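## Task

Take the masking tape roll off the desk and set it on the counter so that it rests there unsupported. No carton on the desk may reach the floor. The robot must release the roll and back away from it, and must stay upright and level.

## Robot and tools

ROBOT. The robot is a Rainbow Robotics RB-Y1. It has a base on two drive wheels with two rear casters. The base is 0.66 m long and 0.58 m wide, and its front edge sits 0.10 m ahead of the wheel axle. It cannot move sideways. It has two 7-joint arms, each ending in a parallel gripper, and a head that pans and tilts. The torso has a leg that folds, with squat, shift, pitch and yaw joints. The bent leg can poke out past the front of the base. The cameras are head_camera (896x504) and left_wrist_camera and right_wrist_camera (644x364 each).

FRAMES. In the base frame the origin is on the floor between the drive wheels, x points ahead, y to the robot's left and z up. The reported chest, left_hand and right_hand positions are in this frame. A hand point is the spot between its finger pads. The fingers extend along the hand's -z axis and close along its x axis. Printed hand positions can be wrong, more so when the arm is stretched out. The odometry frame is the base frame as it was when the scene began. base_odometry counts wheel rotation only, so wheel slip shows up as travel. Heading runs from -3.142 to 3.142 and grows when the robot turns left.

execute_actions. Its arguments are {"actions": [...], "cameras": [...]}. actions holds one action or nothing; an empty list just reports state and images. cameras picks head_camera, left_wrist_camera, right_wrist_camera or all. Leaving it out, null or ["all"] gives every camera, and [] gives none. An action may contain:
- base: exactly one relative move, taken from where the base last measured itself. translate_m is a straight drive in metres, -3 to 3, positive forward. rotate_rad is a turn in place in radians, -3.2 to 3.2, positive counter-clockwise seen from above.
- joints: one flat dictionary for the whole robot, both arms, torso and head together, keyed by joint name. Every value is an absolute target, never an offset. Radians: torso_squat_rad 0..1.2 (bigger lowers a level chest); torso_shift_rad -0.3..0.6 (positive pushes hips forward); torso_pitch_rad -0.2..1.4 (positive bows forward); torso_yaw_rad -1.5..1.5 (positive turns left); shoulder_pitch ±2.356 (0 hangs down, negative swings forward and up); left_shoulder_roll 0..3.141 (positive raises outward left); right_shoulder_roll -3.141..0 (negative raises outward right); shoulder_yaw ±2.094; elbow -2.617..0.01 (0 straight, negative bends); forearm_roll ±3.141; wrist_pitch -1.57..1.919 (negative tips the hand forward); hand_roll ±2.705; head_pan_rad -0.523..0.523 (positive left, relative to chest); head_tilt_rad -0.35..1.57 (positive looks down). Rolls and yaws are counter-clockwise-positive for both arms. left_gripper_m and right_gripper_m are openings in metres, 0..0.1.
- speeds: caps for this action only, translate_m 0.05..0.4 m/s and rotate_rad 0.1..1.509 rad/s (the highest values are the defaults).
- min_time_s: 0.1..8 s, the shortest duration for each arm and head motion.
Top joint speeds are 1 rad/s for the arms (1.5 for forearm_roll, wrist_pitch and hand_roll), 1.5 for the head, 0.3 for squat and pitch, 0.15 for shift, 0.6 for yaw, and 0.1 m/s for the grippers. One action runs at most 15 s. A base move that would need over 8.667 s is refused. Unknown keys or values out of range refuse the call, and nothing moves. Any joint or base motion you leave out may keep driving toward its earlier target.

The torso also obeys squat + shift <= 1.52, squat - shift + pitch <= 1.57, shift + 0.5 pitch - 0.4 squat <= 0.7 and shift + 0.3 pitch - 0.5 squat <= 0.39. Breaking one leaves those joints short, reported as off_target.

GRIPPING. Command an opening at least 0.005 m narrower than the object. The gripper will then show off_target, and that is expected.

wait: {"seconds": 0 to 10}. Commands nothing new and returns state and images.
zoom_image: {"camera": name, "region": [x0, y0, x1, y1]} in pixels of that camera's latest full image, with (0,0) at the top left and at most 504x504 in size.
finished_scene: {"scene": n} closes the current scene for good, once the last command has been held. The goal must already be met and stable.

RESULTS. joint_positions gives current values. Tolerance is ±0.02 for joints and ±0.004 for grippers. base_status and joint_status tell how each commanded motion ended. done: target reached; for the base this means the wheels turned fully, slip or not. off_target: stopped short and maybe still pushing. limit_stop_at_<name>: a built-in limit blocked it. contact_stop: hit something firm, or the load was too heavy. time_out: ran too long. stopped_with_arm: the torso halted because an arm hit something. limit_stop_at_own_body: halted just before touching the robot itself; move the arm and torso apart. After contact_stop, time_out or stopped_with_arm the whole group stops: the four torso joints, or the seven joints of one arm. The group keeps its current position. "joint command not followed" with a "cause:" line means an arm's targets were held back, often to stop the arms colliding. Those joints show not_followed and may be retried later. on_its_own lists what you did not command, and "held at" is its target, not its position. The pictures line names the images in order.

RECOVERY. After a stop, first back off in a separate action, arms before torso. If both hands hold one object and the torso gives contact_stop as soon as it starts with nothing in its way, resend every arm joint at its current reading, then repeat the torso command.

HAZARDS. The base keeps driving into furniture and may keep pushing. The leg can shove the robot backward without odometry noticing. Never let the arms strike or squeeze each other, grippers included. Joint torque at its load limit (shoulders 61.6, elbow 31.6, wrist joints 22 N m) freezes the robot for 10 s. Each arm handles 3 kg; weight far forward can topple the robot. Motors warm while holding loads: a MOTOR HOT line from 65 °C, and an OVER-TEMPERATURE FAULT at 80 °C that brakes the arm. Loose objects can get a small push at random. Place items gently, keep the cartons on the desk, and release and pull away before finishing.

CAMERAS. Calibration uses OpenCV conventions, and T_world_to_cam maps the base frame into the camera. At the start the head_camera sits near [-0.13, 0.00, 1.48] with fx=fy=691.988, cx=446.895, cy=253.348. Wrist-camera poses follow the arm joints and carry larger errors.

Each tool is called by a JSON object that holds its "fn" and its "kwargs".

## Session

I'll start by looking at the current state of the scene.

{"fn": "execute_actions", "kwargs": {"actions": []}}

Scene clock: 0.00 s.
base_odometry: x=+0.000 y=+0.000 heading=+0.000 (m, m, rad; odometry frame)
base_status: not commanded
joint_positions: torso_squat_rad=+0.350 torso_shift_rad=+0.000 torso_pitch_rad=+0.001 torso_yaw_rad=+0.001 left_shoulder_pitch_rad=+0.022 left_shoulder_roll_rad=+0.022 left_shoulder_yaw_rad=+0.048 left_elbow_rad=-0.289 left_forearm_roll_rad=+0.009 left_wrist_pitch_rad=+0.032 left_hand_roll_rad=-0.015 left_gripper_m=+0.100 right_shoulder_pitch_rad=-0.001 right_shoulder_roll_rad=-0.012 right_shoulder_yaw_rad=+0.029 right_elbow_rad=-0.222 right_forearm_roll_rad=-0.027 right_wrist_pitch_rad=+0.002 right_hand_roll_rad=+0.013 right_gripper_m=+0.100 head_pan_rad=-0.001 head_tilt_rad=+0.400
joint_status: not commanded
chest: x=-0.2275 y=-0.0002 z=+1.2475 quat_wxyz=(+1.000, +0.000, +0.001, +0.000) (m; base frame)
left_hand: x=-0.1116 y=+0.2439 z=+0.5720 quat_wxyz=(+0.993, +0.015, -0.118, +0.024) (m; base frame)
right_hand: x=-0.1204 y=-0.2258 z=+0.5699 quat_wxyz=(+0.994, -0.003, -0.109, +0.009) (m; base frame)
pictures: head_camera, left_wrist_camera, right_wrist_camera
Images, in order (width x height): head_camera 896x504, left_wrist_camera 644x364, right_wrist_camera 644x364.

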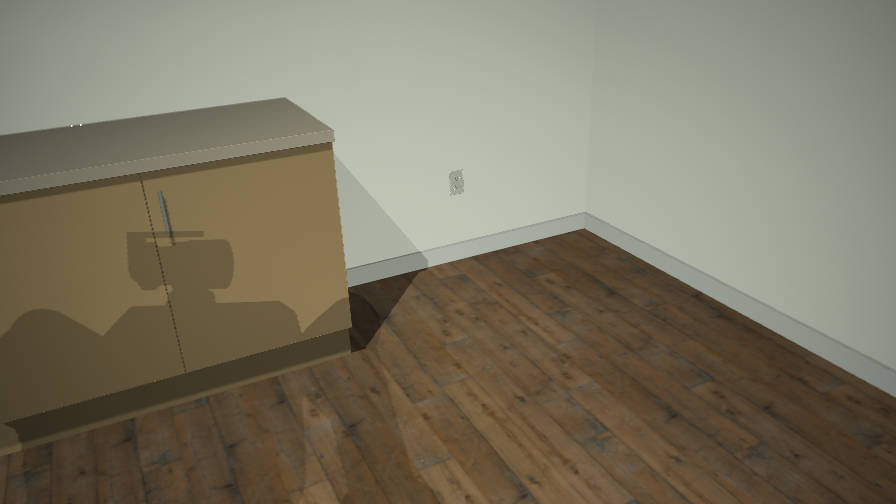

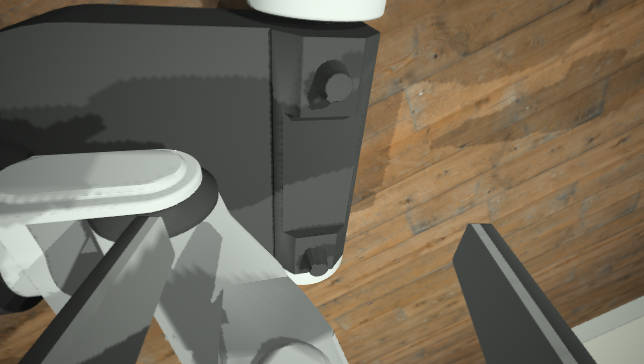

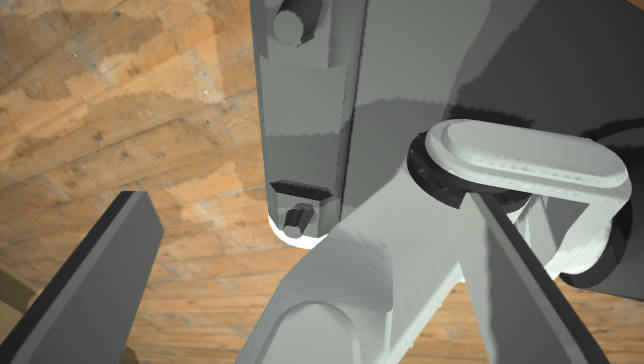

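{"fn": "execute_actions", "kwargs": {"actions": [{"base": {"rotate_rad": -2.0}, "joints": {"head_tilt_rad": 0.3}}], "cameras": ["head_camera"]}}

Scene clock: 7.87 s.
base_odometry: x=+0.000 y=+0.000 heading=-1.999 (m, m, rad; odometry frame)
base_status: done
joint_positions: torso_squat_rad=+0.350 torso_shift_rad=+0.000 torso_pitch_rad=+0.001 torso_yaw_rad=+0.001 left_shoulder_pitch_rad=+0.022 left_shoulder_roll_rad=+0.022 left_shoulder_yaw_rad=+0.048 left_elbow_rad=-0.289 left_forearm_roll_rad=+0.009 left_wrist_pitch_rad=+0.032 left_hand_roll_rad=-0.015 left_gripper_m=+0.100 right_shoulder_pitch_rad=-0.001 right_shoulder_roll_rad=-0.012 right_shoulder_yaw_rad=+0.029 right_elbow_rad=-0.222 right_forearm_roll_rad=-0.027 right_wrist_pitch_rad=+0.002 right_hand_roll_rad=+0.013 right_gripper_m=+0.100 head_pan_rad=-0.001 head_tilt_rad=+0.300
joint_status: all done
chest: x=-0.2276 y=-0.0002 z=+1.2475 quat_wxyz=(+1.000, +0.000, +0.001, +0.000) (m; base frame)
left_hand: x=-0.1116 y=+0.2439 z=+0.5720 quat_wxyz=(+0.993, +0.015, -0.118, +0.024) (m; base frame)
right_hand: x=-0.1204 y=-0.2258 z=+0.5699 quat_wxyz=(+0.994, -0.003, -0.109, +0.009) (m; base frame)
pictures: head_camera
camera_calibration (this result's frames):
head_camera: T_world_to_cam=[[0.0196454, -0.999008, -0.0399553, 0.0635857], [-0.336713, 0.0310177, -0.941096, 1.35302], [0.941402, 0.0319417, -0.33577, 0.627214], [0, 0, 0, 1]] pos_world=[-0.136132, 0.00152103, 1.48646]
Images, in order (width x height): head_camera 896x504.

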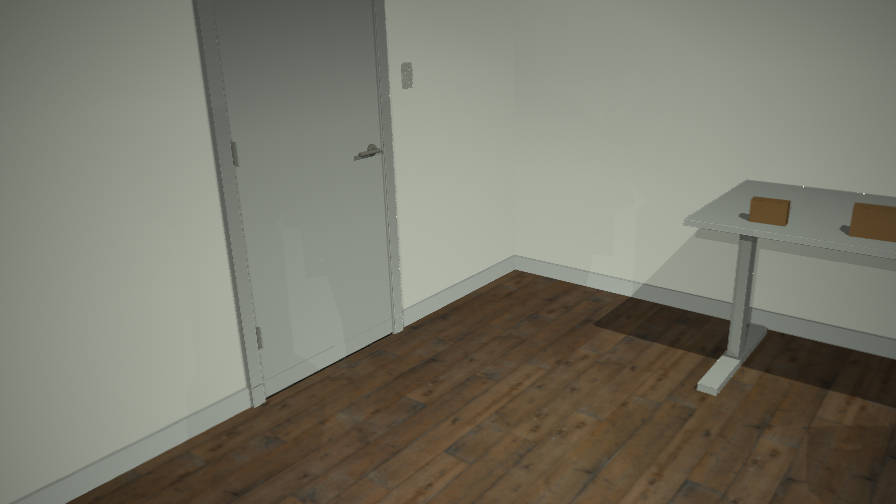

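The desk is to the right. Let me turn further.

{"fn": "execute_actions", "kwargs": {"actions": [{"base": {"rotate_rad": -0.75}}], "cameras": ["head_camera"]}}

Scene clock: 12.63 s.
base_odometry: x=+0.000 y=+0.000 heading=-2.749 (m, m, rad; odometry frame)
base_status: done
joint_positions: torso_squat_rad=+0.350 torso_shift_rad=+0.000 torso_pitch_rad=+0.001 torso_yaw_rad=+0.001 left_shoulder_pitch_rad=+0.022 left_shoulder_roll_rad=+0.022 left_shoulder_yaw_rad=+0.048 left_elbow_rad=-0.289 left_forearm_roll_rad=+0.009 left_wrist_pitch_rad=+0.032 left_hand_roll_rad=-0.015 left_gripper_m=+0.100 right_shoulder_pitch_rad=-0.001 right_shoulder_roll_rad=-0.012 right_shoulder_yaw_rad=+0.029 right_elbow_rad=-0.222 right_forearm_roll_rad=-0.027 right_wrist_pitch_rad=+0.002 right_hand_roll_rad=+0.013 right_gripper_m=+0.100 head_pan_rad=-0.001 head_tilt_rad=+0.300
joint_status: not commanded
chest: x=-0.2276 y=-0.0002 z=+1.2475 quat_wxyz=(+1.000, +0.000, +0.001, +0.000) (m; base frame)
left_hand: x=-0.1116 y=+0.2439 z=+0.5720 quat_wxyz=(+0.993, +0.015, -0.118, +0.024) (m; base frame)
right_hand: x=-0.1204 y=-0.2258 z=+0.5699 quat_wxyz=(+0.994, -0.003, -0.109, +0.009) (m; base frame)
pictures: head_camera
camera_calibration (this result's frames):
head_camera: T_world_to_cam=[[0.0196454, -0.999009, -0.0399498, 0.0635845], [-0.336713, 0.0310125, -0.941096, 1.35302], [0.941402, 0.0319398, -0.33577, 0.627214], [0, 0, 0, 1]] pos_world=[-0.136132, 0.00152786, 1.48646]
Images, in order (width x height): head_camera 896x504.

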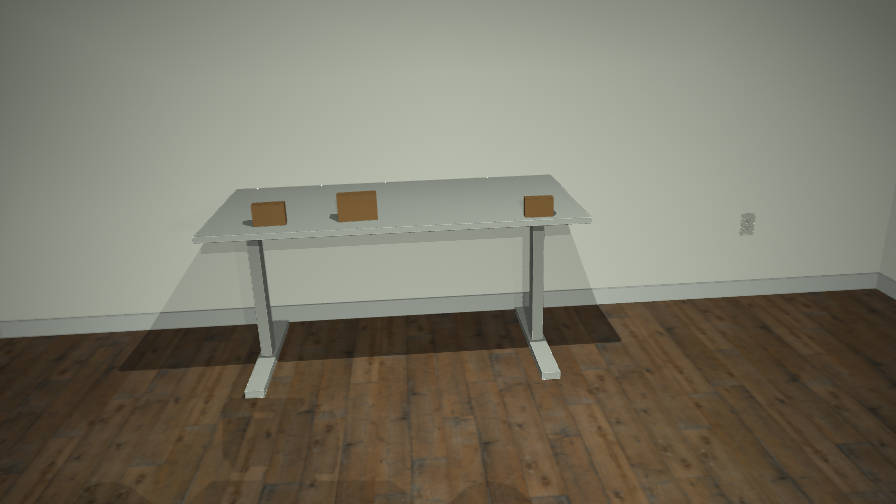

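{"fn": "zoom_image", "kwargs": {"camera": "head_camera", "region": [190, 150, 600, 260]}}

Region (190, 150, 600, 260) of head_camera's 896x504 image, scaled by 1.229, with more detail than that image has; it fills the top 135 rows of this view, and the rest is white.

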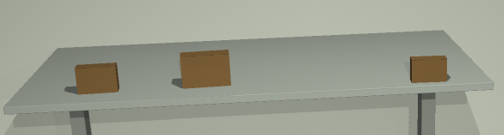

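{"fn": "execute_actions", "kwargs": {"actions": [{"base": {"translate_m": 1.5}, "joints": {"head_tilt_rad": 0.6}}], "cameras": ["head_camera"]}}

Scene clock: 45.83 s.
base_odometry: x=-1.386 y=-0.573 heading=-2.750 (m, m, rad; odometry frame)
base_status: done
joint_positions: torso_squat_rad=+0.350 torso_shift_rad=+0.000 torso_pitch_rad=+0.001 torso_yaw_rad=+0.001 left_shoulder_pitch_rad=+0.022 left_shoulder_roll_rad=+0.022 left_shoulder_yaw_rad=+0.048 left_elbow_rad=-0.289 left_forearm_roll_rad=+0.009 left_wrist_pitch_rad=+0.032 left_hand_roll_rad=-0.015 left_gripper_m=+0.100 right_shoulder_pitch_rad=-0.001 right_shoulder_roll_rad=-0.012 right_shoulder_yaw_rad=+0.029 right_elbow_rad=-0.222 right_forearm_roll_rad=-0.027 right_wrist_pitch_rad=+0.002 right_hand_roll_rad=+0.013 right_gripper_m=+0.100 head_pan_rad=-0.001 head_tilt_rad=+0.600
joint_status: all done
chest: x=-0.2275 y=-0.0002 z=+1.2475 quat_wxyz=(+1.000, +0.000, +0.001, +0.000) (m; base frame)
left_hand: x=-0.1115 y=+0.2439 z=+0.5720 quat_wxyz=(+0.993, +0.015, -0.118, +0.024) (m; base frame)
right_hand: x=-0.1204 y=-0.2258 z=+0.5699 quat_wxyz=(+0.994, -0.003, -0.109, +0.009) (m; base frame)
pictures: head_camera
camera_calibration (this result's frames):
head_camera: T_world_to_cam=[[0.00699534, -0.999013, -0.0438591, 0.0666456], [-0.599815, 0.0309017, -0.799542, 1.09415], [0.800108, 0.0319004, -0.599007, 0.979178], [0, 0, 0, 1]] pos_world=[-0.127628, 0.00153257, 1.46427]
Images, in order (width x height): head_camera 896x504.

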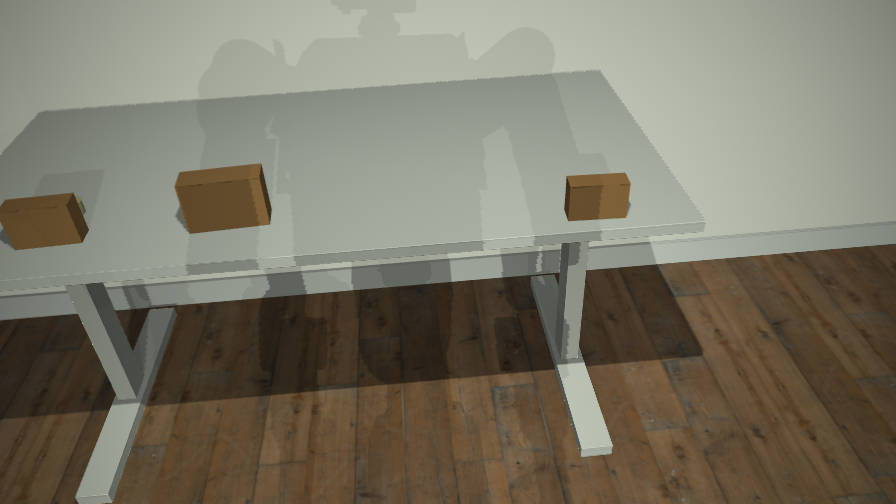

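{"fn": "zoom_image", "kwargs": {"camera": "head_camera", "region": [0, 150, 300, 270]}}

Region (0, 150, 300, 270) of head_camera's 896x504 image, scaled by 1.680, with more detail than that image has; it fills the top 202 rows of this view, and the rest is white.

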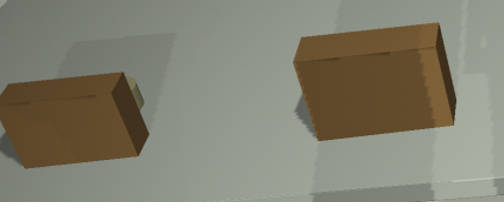

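{"fn": "execute_actions", "kwargs": {"actions": [{"base": {"rotate_rad": 0.69}, "joints": {"left_shoulder_pitch_rad": -0.4, "left_elbow_rad": -1.7, "left_wrist_pitch_rad": 1.5, "head_tilt_rad": 0.7}}], "cameras": ["head_camera"]}}

Scene clock: 161.50 s.
base_odometry: x=-1.386 y=-0.573 heading=-2.061 (m, m, rad; odometry frame)
base_status: done
joint_positions: torso_squat_rad=+0.350 torso_shift_rad=+0.000 torso_pitch_rad=+0.001 torso_yaw_rad=+0.001 left_shoulder_pitch_rad=-0.400 left_shoulder_roll_rad=+0.022 left_shoulder_yaw_rad=+0.048 left_elbow_rad=-1.700 left_forearm_roll_rad=+0.009 left_wrist_pitch_rad=+1.500 left_hand_roll_rad=-0.015 left_gripper_m=+0.100 right_shoulder_pitch_rad=-0.001 right_shoulder_roll_rad=-0.012 right_shoulder_yaw_rad=+0.029 right_elbow_rad=-0.222 right_forearm_roll_rad=-0.027 right_wrist_pitch_rad=+0.002 right_hand_roll_rad=+0.013 right_gripper_m=+0.100 head_pan_rad=-0.001 head_tilt_rad=+0.700
joint_status: all done
chest: x=-0.2275 y=-0.0002 z=+1.2475 quat_wxyz=(+1.000, +0.000, +0.001, +0.000) (m; base frame)
left_hand: x=+0.2661 y=+0.1879 z=+0.9856 quat_wxyz=(+0.957, +0.000, -0.284, -0.050) (m; base frame)
right_hand: x=-0.1204 y=-0.2258 z=+0.5699 quat_wxyz=(+0.994, -0.003, -0.109, +0.009) (m; base frame)
pictures: head_camera
camera_calibration (this result's frames):
head_camera: T_world_to_cam=[[0.00259841, -0.999013, -0.0443388, 0.0663952], [-0.676621, 0.0308916, -0.735683, 0.985925], [0.736327, 0.0319122, -0.675873, 1.07738], [0, 0, 0, 1]] pos_world=[-0.126381, 0.00149116, 1.45645]
Images, in order (width x height): head_camera 896x504.

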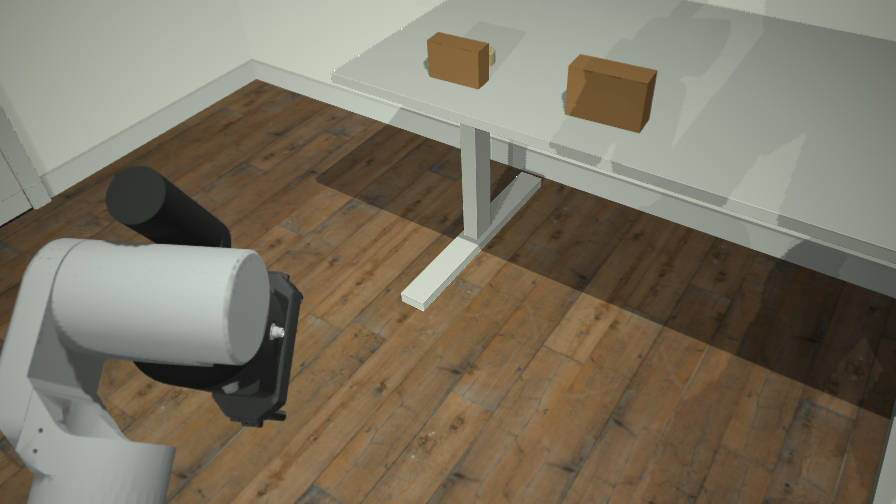

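{"fn": "zoom_image", "kwargs": {"camera": "head_camera", "region": [320, 0, 680, 150]}}

Region (320, 0, 680, 150) of head_camera's 896x504 image, scaled by 1.400, with more detail than that image has; it fills the top 210 rows of this view, and the rest is white.

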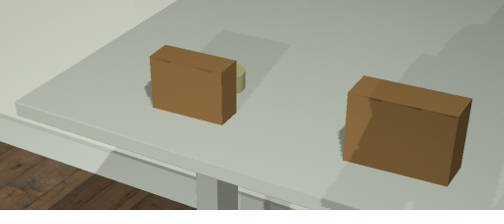

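{"fn": "execute_actions", "kwargs": {"actions": [{"base": {"translate_m": 0.75}}], "cameras": ["head_camera"]}}

Scene clock: 180.17 s.
base_odometry: x=-1.739 y=-1.235 heading=-2.060 (m, m, rad; odometry frame)
base_status: done
joint_positions: torso_squat_rad=+0.350 torso_shift_rad=+0.000 torso_pitch_rad=+0.001 torso_yaw_rad=+0.001 left_shoulder_pitch_rad=-0.400 left_shoulder_roll_rad=+0.022 left_shoulder_yaw_rad=+0.048 left_elbow_rad=-1.700 left_forearm_roll_rad=+0.009 left_wrist_pitch_rad=+1.500 left_hand_roll_rad=-0.015 left_gripper_m=+0.100 right_shoulder_pitch_rad=-0.001 right_shoulder_roll_rad=-0.012 right_shoulder_yaw_rad=+0.029 right_elbow_rad=-0.222 right_forearm_roll_rad=-0.027 right_wrist_pitch_rad=+0.002 right_hand_roll_rad=+0.013 right_gripper_m=+0.100 head_pan_rad=-0.001 head_tilt_rad=+0.700
joint_status: not commanded
chest: x=-0.2275 y=-0.0002 z=+1.2475 quat_wxyz=(+1.000, +0.000, +0.001, +0.000) (m; base frame)
left_hand: x=+0.2662 y=+0.1879 z=+0.9856 quat_wxyz=(+0.957, +0.000, -0.284, -0.050) (m; base frame)
right_hand: x=-0.1204 y=-0.2258 z=+0.5699 quat_wxyz=(+0.994, -0.003, -0.109, +0.009) (m; base frame)
pictures: head_camera
camera_calibration (this result's frames):
head_camera: T_world_to_cam=[[0.00259836, -0.999013, -0.0443384, 0.0663949], [-0.676627, 0.0308912, -0.735678, 0.985927], [0.736321, 0.0319121, -0.675879, 1.07738], [0, 0, 0, 1]] pos_world=[-0.126365, 0.0014915, 1.45645]
Images, in order (width x height): head_camera 896x504.

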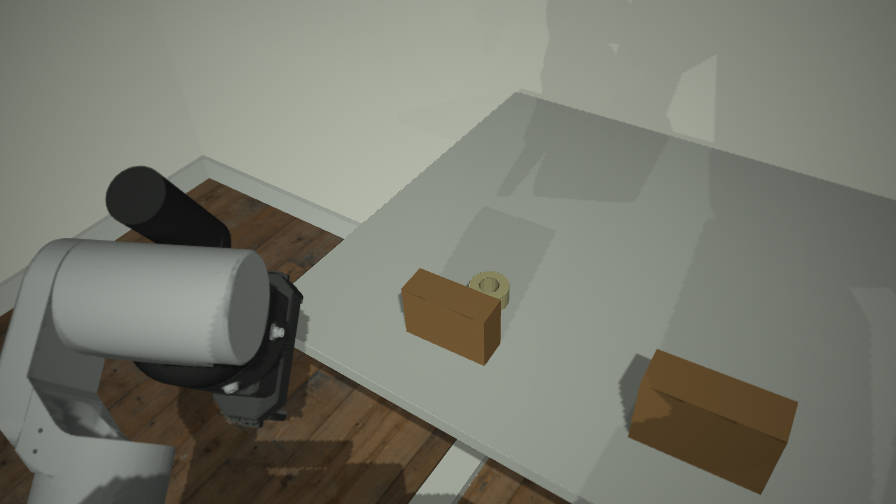

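Now I can see the tape roll lying flat behind the left carton. Let me zoom in.

{"fn": "zoom_image", "kwargs": {"camera": "head_camera", "region": [380, 240, 540, 380]}}

Region (380, 240, 540, 380) of head_camera's 896x504 image, scaled by 3.150, with more detail than that image has; it fills the top 441 rows of this view, and the rest is white.

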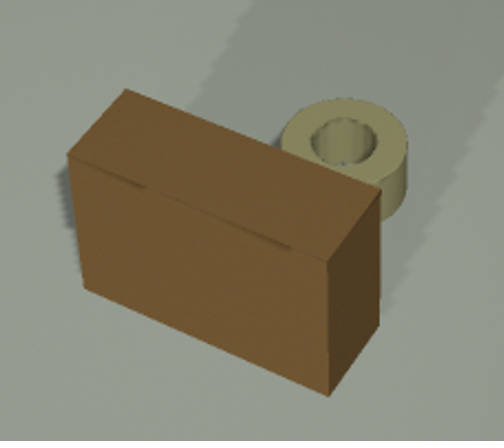

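{"fn": "execute_actions", "kwargs": {"actions": [{"base": {"rotate_rad": -0.62}, "joints": {"left_shoulder_pitch_rad": -0.6, "left_elbow_rad": -1.95, "left_wrist_pitch_rad": 1.85, "left_hand_roll_rad": -1.48, "head_pan_rad": 0.3, "head_tilt_rad": 0.8}}], "cameras": ["head_camera", "left_wrist_camera"]}}

Scene clock: 302.83 s.
base_odometry: x=-1.738 y=-1.235 heading=-2.679 (m, m, rad; odometry frame)
base_status: done
joint_positions: torso_squat_rad=+0.350 torso_shift_rad=+0.000 torso_pitch_rad=+0.001 torso_yaw_rad=+0.001 left_shoulder_pitch_rad=-0.600 left_shoulder_roll_rad=+0.022 left_shoulder_yaw_rad=+0.048 left_elbow_rad=-1.950 left_forearm_roll_rad=+0.009 left_wrist_pitch_rad=+1.850 left_hand_roll_rad=-1.480 left_gripper_m=+0.100 right_shoulder_pitch_rad=-0.001 right_shoulder_roll_rad=-0.012 right_shoulder_yaw_rad=+0.029 right_elbow_rad=-0.222 right_forearm_roll_rad=-0.027 right_wrist_pitch_rad=+0.002 right_hand_roll_rad=+0.013 right_gripper_m=+0.100 head_pan_rad=+0.300 head_tilt_rad=+0.800
joint_status: all done
chest: x=-0.2275 y=-0.0002 z=+1.2475 quat_wxyz=(+1.000, +0.000, +0.001, +0.000) (m; base frame)
left_hand: x=+0.2596 y=+0.1589 z=+1.1177 quat_wxyz=(+0.644, +0.217, -0.243, -0.692) (m; base frame)
right_hand: x=-0.1204 y=-0.2258 z=+0.5699 quat_wxyz=(+0.994, -0.003, -0.109, +0.009) (m; base frame)
pictures: head_camera, left_wrist_camera
camera_calibration (this result's frames):
head_camera: T_world_to_cam=[[0.293942, -0.954778, -0.0446946, 0.126738], [-0.722384, -0.19129, -0.664507, 0.87346], [0.625907, 0.227614, -0.745944, 1.15619], [0, 0, 0, 1]] pos_world=[-0.129946, 0.0249273, 1.44854]
left_wrist_camera: T_world_to_cam=[[-0.050287, -0.997626, 0.047044, 0.115555], [-0.998534, 0.0492776, -0.0223752, 0.319142], [0.0200039, -0.0481003, -0.998642, 1.20305], [0, 0, 0, 1]] pos_world=[0.30042, 0.157422, 1.20312]
Images, in order (width x height): head_camera 896x504, left_wrist_camera 644x364.

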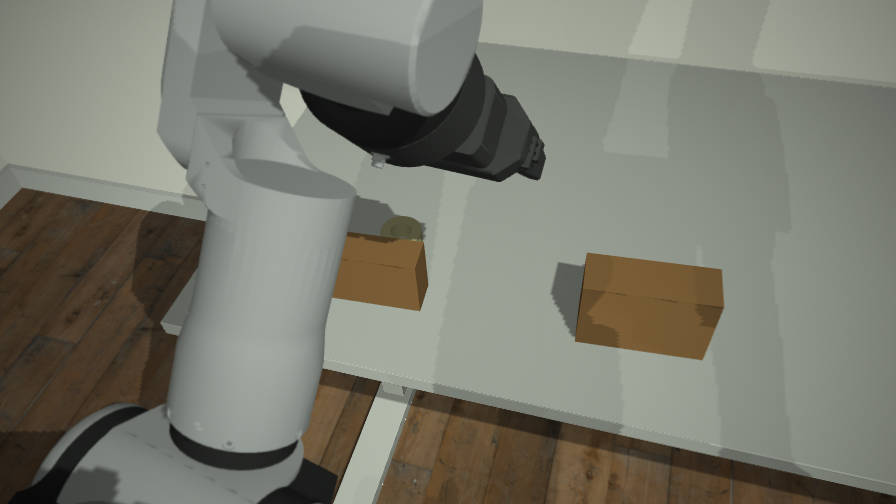

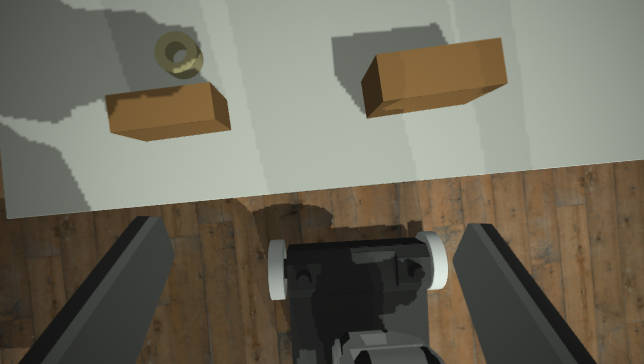

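{"fn": "zoom_image", "kwargs": {"camera": "left_wrist_camera", "region": [80, 10, 260, 150]}}

Region (80, 10, 260, 150) of left_wrist_camera's 644x364 image, scaled by 2.800, with more detail than that image has.

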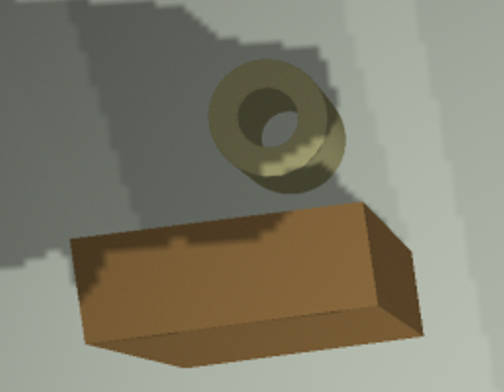

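{"fn": "execute_actions", "kwargs": {"actions": [{"base": {"translate_m": 0.23}, "joints": {"torso_pitch_rad": 0.5, "left_shoulder_pitch_rad": -0.71, "left_shoulder_yaw_rad": 0.45, "left_elbow_rad": -1.9, "left_wrist_pitch_rad": 1.85, "left_hand_roll_rad": -1.93, "head_tilt_rad": 0.6, "head_pan_rad": 0.3}}], "cameras": ["head_camera", "left_wrist_camera"]}}

Scene clock: 380.07 s.
base_odometry: x=-1.944 y=-1.337 heading=-2.680 (m, m, rad; odometry frame)
base_status: done
joint_positions: torso_squat_rad=+0.350 torso_shift_rad=+0.000 torso_pitch_rad=+0.500 torso_yaw_rad=+0.001 left_shoulder_pitch_rad=-0.710 left_shoulder_roll_rad=+0.022 left_shoulder_yaw_rad=+0.450 left_elbow_rad=-1.900 left_forearm_roll_rad=+0.009 left_wrist_pitch_rad=+1.850 left_hand_roll_rad=-1.930 left_gripper_m=+0.100 right_shoulder_pitch_rad=-0.001 right_shoulder_roll_rad=-0.012 right_shoulder_yaw_rad=+0.029 right_elbow_rad=-0.222 right_forearm_roll_rad=-0.027 right_wrist_pitch_rad=+0.002 right_hand_roll_rad=+0.013 right_gripper_m=+0.100 head_pan_rad=+0.300 head_tilt_rad=+0.600
joint_status: all done
chest: x=-0.0795 y=-0.0002 z=+1.2096 quat_wxyz=(+0.969, +0.000, +0.247, +0.001) (m; base frame)
left_hand: x=+0.3182 y=+0.2586 z=+0.8785 quat_wxyz=(+0.652, +0.065, -0.091, -0.750) (m; base frame)
right_hand: x=-0.3096 y=-0.2258 z=+0.5634 quat_wxyz=(+0.990, -0.001, +0.139, +0.009) (m; base frame)
pictures: head_camera, left_wrist_camera
camera_calibration (this result's frames):
head_camera: T_world_to_cam=[[0.244518, -0.952119, -0.183521, 0.245292], [-0.893643, -0.147825, -0.423734, 0.674197], [0.376316, 0.267613, -0.887, 1.15384], [0, 0, 0, 1]] pos_world=[0.108304, 0.0244279, 1.35415]
left_wrist_camera: T_world_to_cam=[[-0.102763, -0.993806, 0.0422971, 0.24905], [-0.907038, 0.111076, 0.406133, -0.0542239], [-0.408316, 0.00337044, -0.912834, 1.01532], [0, 0, 0, 1]] pos_world=[0.390981, 0.250109, 0.938306]
Images, in order (width x height): head_camera 896x504, left_wrist_camera 644x364.

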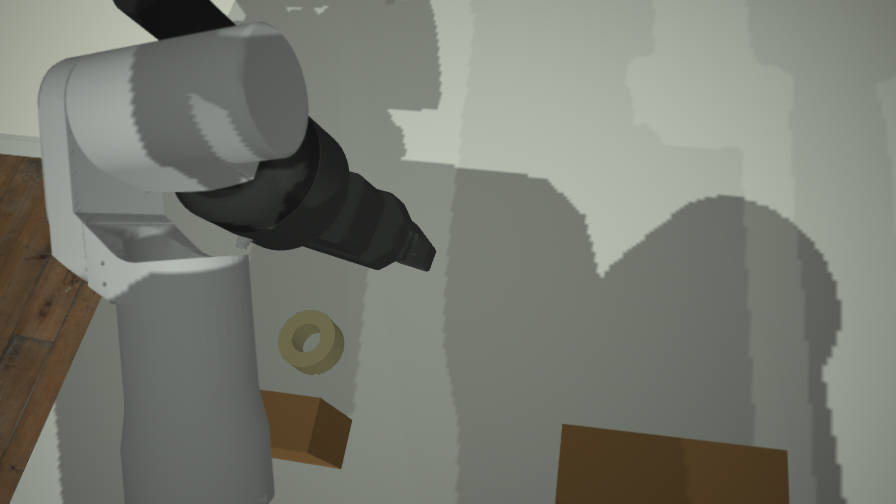

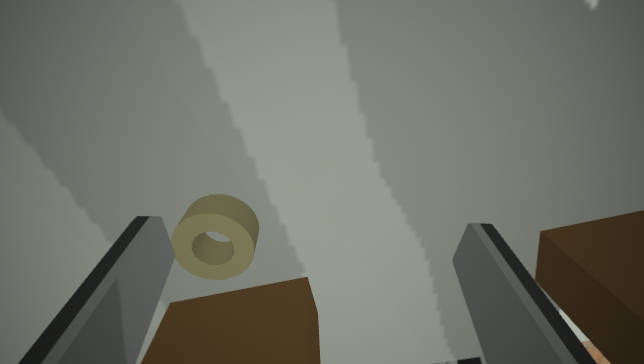

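{"fn": "zoom_image", "kwargs": {"camera": "left_wrist_camera", "region": [120, 150, 360, 364]}}

Region (120, 150, 360, 364) of left_wrist_camera's 644x364 image, scaled by 2.100, with more detail than that image has; it fills the top 449 rows of this view, and the rest is white.

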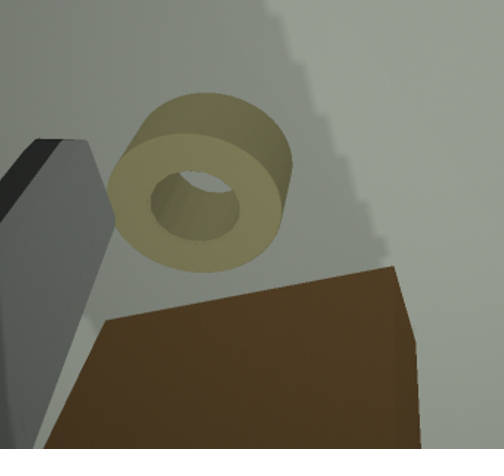

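{"fn": "execute_actions", "kwargs": {"actions": [{"joints": {"torso_yaw_rad": 0.2, "left_shoulder_pitch_rad": -0.864, "left_elbow_rad": -1.354, "left_wrist_pitch_rad": 1.718, "left_hand_roll_rad": -2.1}}], "cameras": ["left_wrist_camera"]}}

Scene clock: 445.40 s.
base_odometry: x=-1.944 y=-1.337 heading=-2.680 (m, m, rad; odometry frame)
base_status: not commanded
joint_positions: torso_squat_rad=+0.350 torso_shift_rad=+0.000 torso_pitch_rad=+0.500 torso_yaw_rad=+0.200 left_shoulder_pitch_rad=-0.864 left_shoulder_roll_rad=+0.022 left_shoulder_yaw_rad=+0.450 left_elbow_rad=-1.354 left_forearm_roll_rad=+0.009 left_wrist_pitch_rad=+1.718 left_hand_roll_rad=-2.100 left_gripper_m=+0.100 right_shoulder_pitch_rad=-0.001 right_shoulder_roll_rad=-0.012 right_shoulder_yaw_rad=+0.029 right_elbow_rad=-0.222 right_forearm_roll_rad=-0.027 right_wrist_pitch_rad=+0.002 right_hand_roll_rad=+0.013 right_gripper_m=+0.100 head_pan_rad=+0.300 head_tilt_rad=+0.600
joint_status: all done
chest: x=-0.0796 y=-0.0002 z=+1.2096 quat_wxyz=(+0.964, +0.025, +0.246, +0.097) (m; base frame)
left_hand: x=+0.2699 y=+0.3056 z=+0.8116 quat_wxyz=(+0.630, -0.034, -0.018, -0.776) (m; base frame)
right_hand: x=-0.2723 y=-0.2000 z=+0.5430 quat_wxyz=(+0.985, +0.034, +0.138, +0.102) (m; base frame)
pictures: left_wrist_camera
camera_calibration (this result's frames):
left_wrist_camera: T_world_to_cam=[[-0.162337, -0.982939, 0.0864735, 0.270534], [-0.771136, 0.181055, 0.610384, -0.2999], [-0.615627, 0.0324051, -0.787371, 0.879661], [0, 0, 0, 1]] pos_world=[0.354197, 0.291712, 0.852279]
Images, in order (width x height): left_wrist_camera 644x364.

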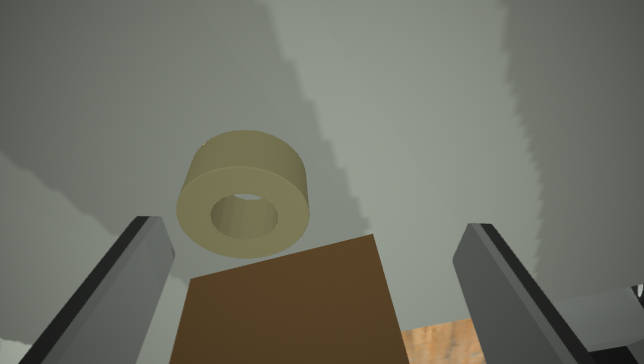

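{"fn": "zoom_image", "kwargs": {"camera": "left_wrist_camera", "region": [130, 110, 370, 290]}}

Region (130, 110, 370, 290) of left_wrist_camera's 644x364 image, scaled by 2.100, with more detail than that image has; it fills the top 378 rows of this view, and the rest is white.

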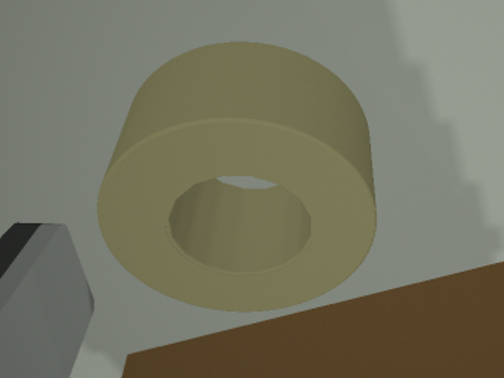

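{"fn": "execute_actions", "kwargs": {"actions": [{"joints": {"torso_yaw_rad": 0.28, "left_hand_roll_rad": -2.15}}], "cameras": ["left_wrist_camera"]}}

Scene clock: 470.77 s.
base_odometry: x=-1.944 y=-1.337 heading=-2.680 (m, m, rad; odometry frame)
base_status: not commanded
joint_positions: torso_squat_rad=+0.350 torso_shift_rad=+0.000 torso_pitch_rad=+0.500 torso_yaw_rad=+0.280 left_shoulder_pitch_rad=-0.864 left_shoulder_roll_rad=+0.022 left_shoulder_yaw_rad=+0.450 left_elbow_rad=-1.354 left_forearm_roll_rad=+0.009 left_wrist_pitch_rad=+1.718 left_hand_roll_rad=-2.150 left_gripper_m=+0.100 right_shoulder_pitch_rad=-0.001 right_shoulder_roll_rad=-0.012 right_shoulder_yaw_rad=+0.029 right_elbow_rad=-0.222 right_forearm_roll_rad=-0.027 right_wrist_pitch_rad=+0.002 right_hand_roll_rad=+0.013 right_gripper_m=+0.100 head_pan_rad=+0.300 head_tilt_rad=+0.600
joint_status: all done
chest: x=-0.0796 y=-0.0002 z=+1.2096 quat_wxyz=(+0.959, +0.035, +0.245, +0.135) (m; base frame)
left_hand: x=+0.2471 y=+0.3444 z=+0.8241 quat_wxyz=(+0.638, -0.022, -0.005, -0.770) (m; base frame)
right_hand: x=-0.2587 y=-0.1873 z=+0.5356 quat_wxyz=(+0.980, +0.048, +0.137, +0.139) (m; base frame)
pictures: left_wrist_camera
camera_calibration (this result's frames):
left_wrist_camera: T_world_to_cam=[[-0.142536, -0.988541, 0.0496969, 0.331197], [-0.776112, 0.142784, 0.614217, -0.320872], [-0.614275, 0.0489775, -0.787571, 0.868361], [0, 0, 0, 1]] pos_world=[0.331587, 0.330687, 0.864522]
Images, in order (width x height): left_wrist_camera 644x364.

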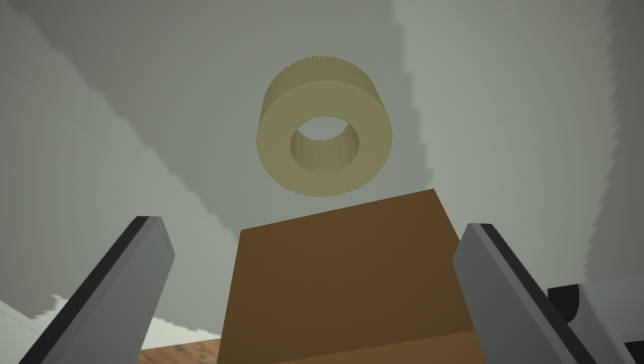

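{"fn": "execute_actions", "kwargs": {"actions": [{"joints": {"left_shoulder_pitch_rad": -0.9, "left_elbow_rad": -1.08, "left_wrist_pitch_rad": 1.48}}], "cameras": ["left_wrist_camera"]}}

Scene clock: 488.20 s.
base_odometry: x=-1.944 y=-1.337 heading=-2.680 (m, m, rad; odometry frame)
base_status: not commanded
joint_positions: torso_squat_rad=+0.350 torso_shift_rad=+0.000 torso_pitch_rad=+0.500 torso_yaw_rad=+0.280 left_shoulder_pitch_rad=-0.900 left_shoulder_roll_rad=+0.022 left_shoulder_yaw_rad=+0.450 left_elbow_rad=-1.080 left_forearm_roll_rad=+0.009 left_wrist_pitch_rad=+1.480 left_hand_roll_rad=-2.150 left_gripper_m=+0.100 right_shoulder_pitch_rad=-0.001 right_shoulder_roll_rad=-0.012 right_shoulder_yaw_rad=+0.029 right_elbow_rad=-0.222 right_forearm_roll_rad=-0.027 right_wrist_pitch_rad=+0.002 right_hand_roll_rad=+0.013 right_gripper_m=+0.100 head_pan_rad=+0.300 head_tilt_rad=+0.600
joint_status: all done
chest: x=-0.0796 y=-0.0002 z=+1.2096 quat_wxyz=(+0.959, +0.035, +0.245, +0.135) (m; base frame)
left_hand: x=+0.2498 y=+0.3325 z=+0.7661 quat_wxyz=(+0.633, -0.026, -0.009, -0.774) (m; base frame)
right_hand: x=-0.2587 y=-0.1873 z=+0.5356 quat_wxyz=(+0.980, +0.048, +0.137, +0.139) (m; base frame)
pictures: left_wrist_camera
camera_calibration (this result's frames):
left_wrist_camera: T_world_to_cam=[[-0.156093, -0.985856, 0.0610179, 0.316529], [-0.773408, 0.160413, 0.613277, -0.287212], [-0.614391, 0.0485363, -0.787508, 0.825011], [0, 0, 0, 1]] pos_world=[0.334155, 0.318081, 0.806529]
Images, in order (width x height): left_wrist_camera 644x364.

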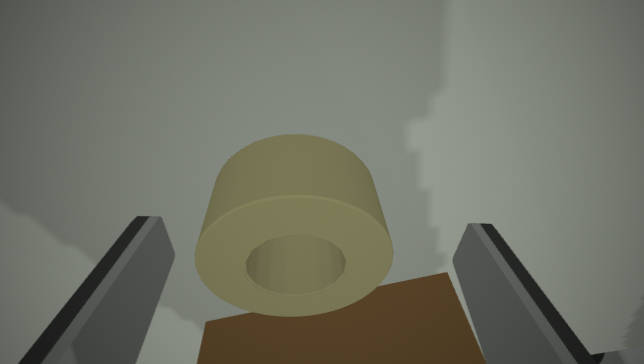

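{"fn": "execute_actions", "kwargs": {"actions": [{"joints": {"left_shoulder_pitch_rad": -0.93, "left_elbow_rad": -0.95, "left_wrist_pitch_rad": 1.38}}], "cameras": ["left_wrist_camera"]}}

Scene clock: 502.23 s.
base_odometry: x=-1.944 y=-1.337 heading=-2.680 (m, m, rad; odometry frame)
base_status: not commanded
joint_positions: torso_squat_rad=+0.350 torso_shift_rad=+0.000 torso_pitch_rad=+0.499 torso_yaw_rad=+0.280 left_shoulder_pitch_rad=-0.935 left_shoulder_roll_rad=+0.031 left_shoulder_yaw_rad=+0.450 left_elbow_rad=-0.976 left_forearm_roll_rad=+0.007 left_wrist_pitch_rad=+1.402 left_hand_roll_rad=-2.150 left_gripper_m=+0.100 right_shoulder_pitch_rad=-0.001 right_shoulder_roll_rad=-0.012 right_shoulder_yaw_rad=+0.029 right_elbow_rad=-0.222 right_forearm_roll_rad=-0.027 right_wrist_pitch_rad=+0.002 right_hand_roll_rad=+0.013 right_gripper_m=+0.100 head_pan_rad=+0.300 head_tilt_rad=+0.600
joint_status: left_elbow_rad contact_stop (moved +0.104 of +0.130); left_wrist_pitch_rad contact_stop_at_left_elbow_rad (moved -0.078 of -0.100); the others done
on_its_own: left_elbow_rad is held at -0.974, not at your -0.950, since a contact_stop; left_wrist_pitch_rad is held at +1.402, not at your +1.380, since a contact_stop
chest: x=-0.0803 y=-0.0006 z=+1.2098 quat_wxyz=(+0.960, +0.035, +0.244, +0.135) (m; base frame)
left_hand: x=+0.2561 y=+0.3287 z=+0.7537 quat_wxyz=(+0.628, -0.021, -0.010, -0.778) (m; base frame)
right_hand: x=-0.2586 y=-0.1872 z=+0.5354 quat_wxyz=(+0.980, +0.048, +0.137, +0.139) (m; base frame)
pictures: left_wrist_camera
camera_calibration (this result's frames):
left_wrist_camera: T_world_to_cam=[[-0.168625, -0.984066, 0.0563899, 0.320666], [-0.776607, 0.16787, 0.607207, -0.271214], [-0.606998, 0.0585972, -0.79254, 0.817943], [0, 0, 0, 1]] pos_world=[0.339935, 0.313156, 0.794854]
Images, in order (width x height): left_wrist_camera 644x364.

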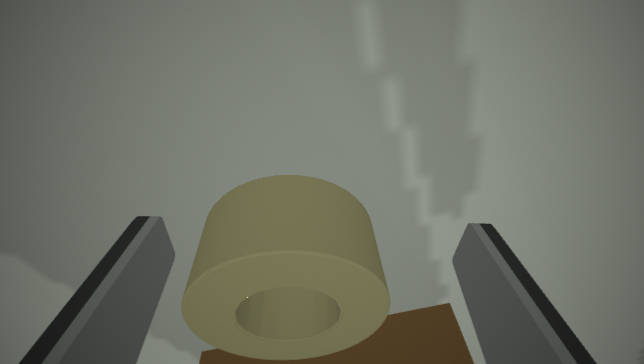

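{"fn": "execute_actions", "kwargs": {"actions": [{"joints": {"left_shoulder_pitch_rad": -0.925, "left_elbow_rad": -1.01, "left_wrist_pitch_rad": 1.43}}], "cameras": ["head_camera", "left_wrist_camera"]}}

Scene clock: 507.63 s.
base_odometry: x=-1.944 y=-1.337 heading=-2.680 (m, m, rad; odometry frame)
base_status: not commanded
joint_positions: torso_squat_rad=+0.350 torso_shift_rad=+0.000 torso_pitch_rad=+0.500 torso_yaw_rad=+0.280 left_shoulder_pitch_rad=-0.926 left_shoulder_roll_rad=+0.030 left_shoulder_yaw_rad=+0.450 left_elbow_rad=-1.010 left_forearm_roll_rad=+0.007 left_wrist_pitch_rad=+1.430 left_hand_roll_rad=-2.150 left_gripper_m=+0.100 right_shoulder_pitch_rad=-0.001 right_shoulder_roll_rad=-0.012 right_shoulder_yaw_rad=+0.029 right_elbow_rad=-0.222 right_forearm_roll_rad=-0.027 right_wrist_pitch_rad=+0.002 right_hand_roll_rad=+0.013 right_gripper_m=+0.100 head_pan_rad=+0.300 head_tilt_rad=+0.600
joint_status: all done
chest: x=-0.0798 y=-0.0003 z=+1.2097 quat_wxyz=(+0.959, +0.035, +0.245, +0.135) (m; base frame)
left_hand: x=+0.2550 y=+0.3307 z=+0.7584 quat_wxyz=(+0.629, -0.023, -0.009, -0.777) (m; base frame)
right_hand: x=-0.2587 y=-0.1873 z=+0.5355 quat_wxyz=(+0.980, +0.048, +0.137, +0.139) (m; base frame)
pictures: head_camera, left_wrist_camera
camera_calibration (this result's frames):
head_camera: T_world_to_cam=[[0.464598, -0.831828, -0.303663, 0.408176], [-0.837957, -0.302109, -0.454487, 0.715582], [0.286315, 0.46561, -0.837395, 1.08687], [0, 0, 0, 1]] pos_world=[0.0988007, 0.0496571, 1.35931]
left_wrist_camera: T_world_to_cam=[[-0.164996, -0.984642, 0.0570735, 0.320886], [-0.775095, 0.165232, 0.609857, -0.27683], [-0.609921, 0.0563864, -0.790454, 0.820718], [0, 0, 0, 1]] pos_world=[0.338949, 0.315421, 0.799252]
Images, in order (width x height): head_camera 896x504, left_wrist_camera 644x364.

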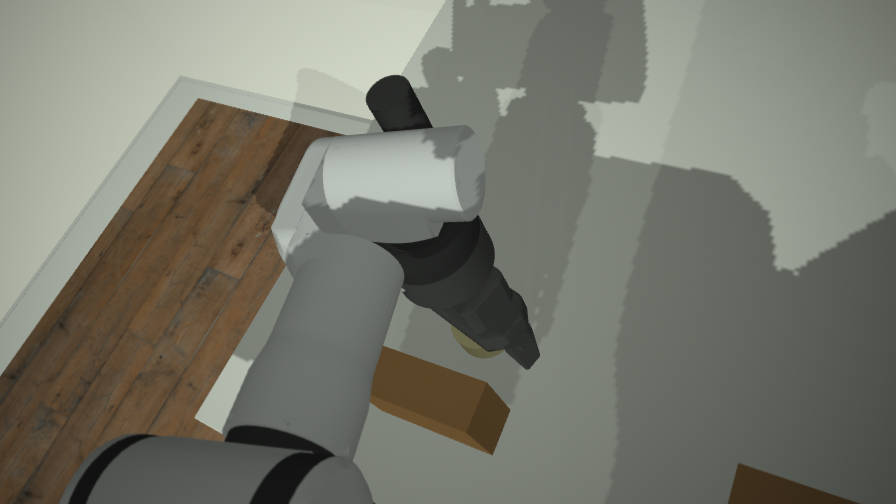

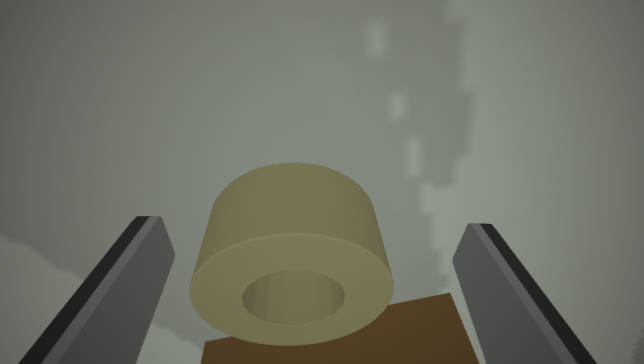

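{"fn": "execute_actions", "kwargs": {"actions": [{"joints": {"left_gripper_m": 0.045}}], "cameras": ["left_wrist_camera"]}}

Scene clock: 513.87 s.
base_odometry: x=-1.944 y=-1.337 heading=-2.680 (m, m, rad; odometry frame)
base_status: not commanded
joint_positions: torso_squat_rad=+0.350 torso_shift_rad=+0.000 torso_pitch_rad=+0.500 torso_yaw_rad=+0.280 left_shoulder_pitch_rad=-0.925 left_shoulder_roll_rad=+0.030 left_shoulder_yaw_rad=+0.450 left_elbow_rad=-1.010 left_forearm_roll_rad=+0.007 left_wrist_pitch_rad=+1.430 left_hand_roll_rad=-2.150 left_gripper_m=+0.057 right_shoulder_pitch_rad=-0.001 right_shoulder_roll_rad=-0.012 right_shoulder_yaw_rad=+0.029 right_elbow_rad=-0.222 right_forearm_roll_rad=-0.027 right_wrist_pitch_rad=+0.002 right_hand_roll_rad=+0.013 right_gripper_m=+0.100 head_pan_rad=+0.300 head_tilt_rad=+0.600
joint_status: left_gripper_m off_target (ended at +0.057, target +0.045)
chest: x=-0.0798 y=-0.0003 z=+1.2097 quat_wxyz=(+0.959, +0.035, +0.245, +0.135) (m; base frame)
left_hand: x=+0.2549 y=+0.3307 z=+0.7584 quat_wxyz=(+0.629, -0.023, -0.009, -0.777) (m; base frame)
right_hand: x=-0.2587 y=-0.1873 z=+0.5355 quat_wxyz=(+0.980, +0.048, +0.137, +0.139) (m; base frame)
pictures: left_wrist_camera
camera_calibration (this result's frames):
left_wrist_camera: T_world_to_cam=[[-0.164988, -0.98464, 0.0571206, 0.320831], [-0.775068, 0.165252, 0.609886, -0.276867], [-0.609957, 0.0563514, -0.790428, 0.820697], [0, 0, 0, 1]] pos_world=[0.338933, 0.315408, 0.799233]
Images, in order (width x height): left_wrist_camera 644x364.

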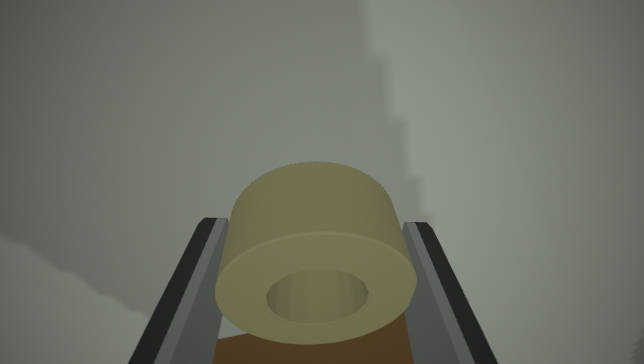

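{"fn": "execute_actions", "kwargs": {"actions": [{"joints": {"left_shoulder_pitch_rad": -0.75, "left_elbow_rad": -1.85, "left_wrist_pitch_rad": 1.85}}], "cameras": ["head_camera", "left_wrist_camera"]}}

Scene clock: 521.57 s.
base_odometry: x=-1.944 y=-1.337 heading=-2.680 (m, m, rad; odometry frame)
base_status: not commanded
joint_positions: torso_squat_rad=+0.350 torso_shift_rad=+0.000 torso_pitch_rad=+0.500 torso_yaw_rad=+0.280 left_shoulder_pitch_rad=-0.750 left_shoulder_roll_rad=+0.029 left_shoulder_yaw_rad=+0.450 left_elbow_rad=-1.850 left_forearm_roll_rad=+0.007 left_wrist_pitch_rad=+1.850 left_hand_roll_rad=-2.150 left_gripper_m=+0.057 right_shoulder_pitch_rad=-0.001 right_shoulder_roll_rad=-0.012 right_shoulder_yaw_rad=+0.029 right_elbow_rad=-0.222 right_forearm_roll_rad=-0.027 right_wrist_pitch_rad=+0.002 right_hand_roll_rad=+0.013 right_gripper_m=+0.100 head_pan_rad=+0.300 head_tilt_rad=+0.600
joint_status: all done
chest: x=-0.0798 y=-0.0003 z=+1.2097 quat_wxyz=(+0.959, +0.035, +0.245, +0.135) (m; base frame)
left_hand: x=+0.2491 y=+0.3848 z=+0.9216 quat_wxyz=(+0.651, +0.114, -0.021, -0.750) (m; base frame)
right_hand: x=-0.2587 y=-0.1873 z=+0.5355 quat_wxyz=(+0.980, +0.048, +0.137, +0.139) (m; base frame)
pictures: head_camera, left_wrist_camera
camera_calibration (this result's frames):
head_camera: T_world_to_cam=[[0.464583, -0.831846, -0.303635, 0.408151], [-0.837975, -0.30213, -0.45444, 0.715537], [0.286287, 0.465564, -0.837431, 1.0869], [0, 0, 0, 1]] pos_world=[0.0988173, 0.0496837, 1.3593]
left_wrist_camera: T_world_to_cam=[[-0.0876184, -0.988236, -0.125351, 0.5141], [-0.90116, 0.0250049, 0.432765, -0.141286], [-0.424539, 0.150879, -0.89275, 0.954862], [0, 0, 0, 1]] pos_world=[0.3231, 0.367516, 0.97804]
Images, in order (width x height): head_camera 896x504, left_wrist_camera 644x364.

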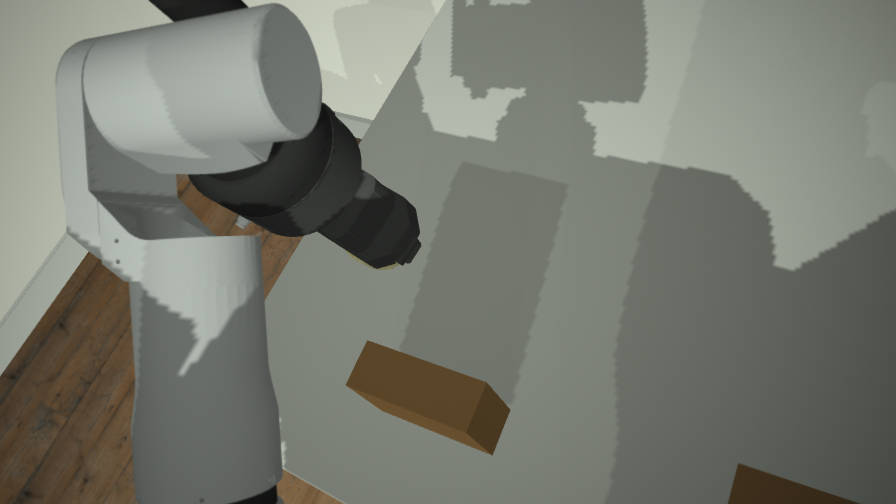

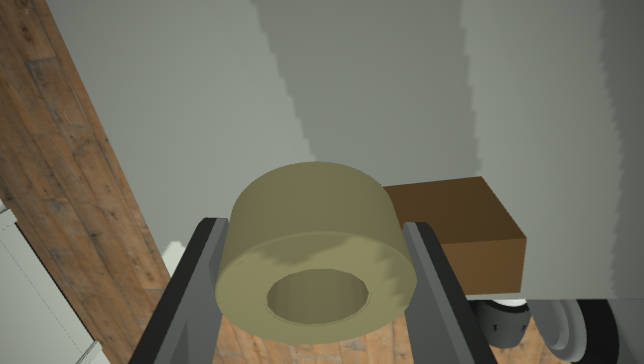

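{"fn": "execute_actions", "kwargs": {"actions": [{"base": {"translate_m": -0.5}, "joints": {"torso_pitch_rad": 0.0, "torso_yaw_rad": 0.0, "head_pan_rad": 0.0, "head_tilt_rad": 0.5}}], "cameras": ["head_camera"]}}

Scene clock: 557.67 s.
base_odometry: x=-1.496 y=-1.115 heading=-2.682 (m, m, rad; odometry frame)
base_status: done
joint_positions: torso_squat_rad=+0.350 torso_shift_rad=+0.000 torso_pitch_rad=+0.000 torso_yaw_rad=+0.000 left_shoulder_pitch_rad=-0.750 left_shoulder_roll_rad=+0.029 left_shoulder_yaw_rad=+0.450 left_elbow_rad=-1.850 left_forearm_roll_rad=+0.007 left_wrist_pitch_rad=+1.850 left_hand_roll_rad=-2.150 left_gripper_m=+0.057 right_shoulder_pitch_rad=-0.001 right_shoulder_roll_rad=-0.012 right_shoulder_yaw_rad=+0.029 right_elbow_rad=-0.222 right_forearm_roll_rad=-0.027 right_wrist_pitch_rad=+0.002 right_hand_roll_rad=+0.013 right_gripper_m=+0.100 head_pan_rad=+0.000 head_tilt_rad=+0.500
joint_status: all done
chest: x=-0.2280 y=-0.0003 z=+1.2475 quat_wxyz=(+1.000, +0.000, +0.000, +0.000) (m; base frame)
left_hand: x=+0.2885 y=+0.2518 z=+1.1523 quat_wxyz=(+0.522, +0.268, -0.221, -0.779) (m; base frame)
right_hand: x=-0.1202 y=-0.2259 z=+0.5700 quat_wxyz=(+0.994, -0.003, -0.110, +0.008) (m; base frame)
pictures: head_camera
camera_calibration (this result's frames):
head_camera: T_world_to_cam=[[0.011082, -0.999009, -0.0431024, 0.0662586], [-0.515763, 0.031218, -0.856163, 1.19294], [0.85666, 0.0317186, -0.514906, 0.869789], [0, 0, 0, 1]] pos_world=[-0.130574, 0.0013633, 1.47207]
Images, in order (width x height): head_camera 896x504.

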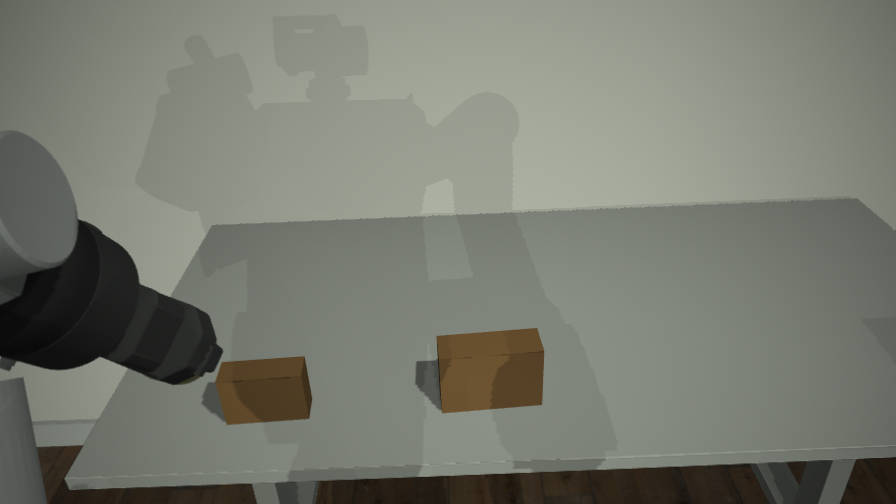

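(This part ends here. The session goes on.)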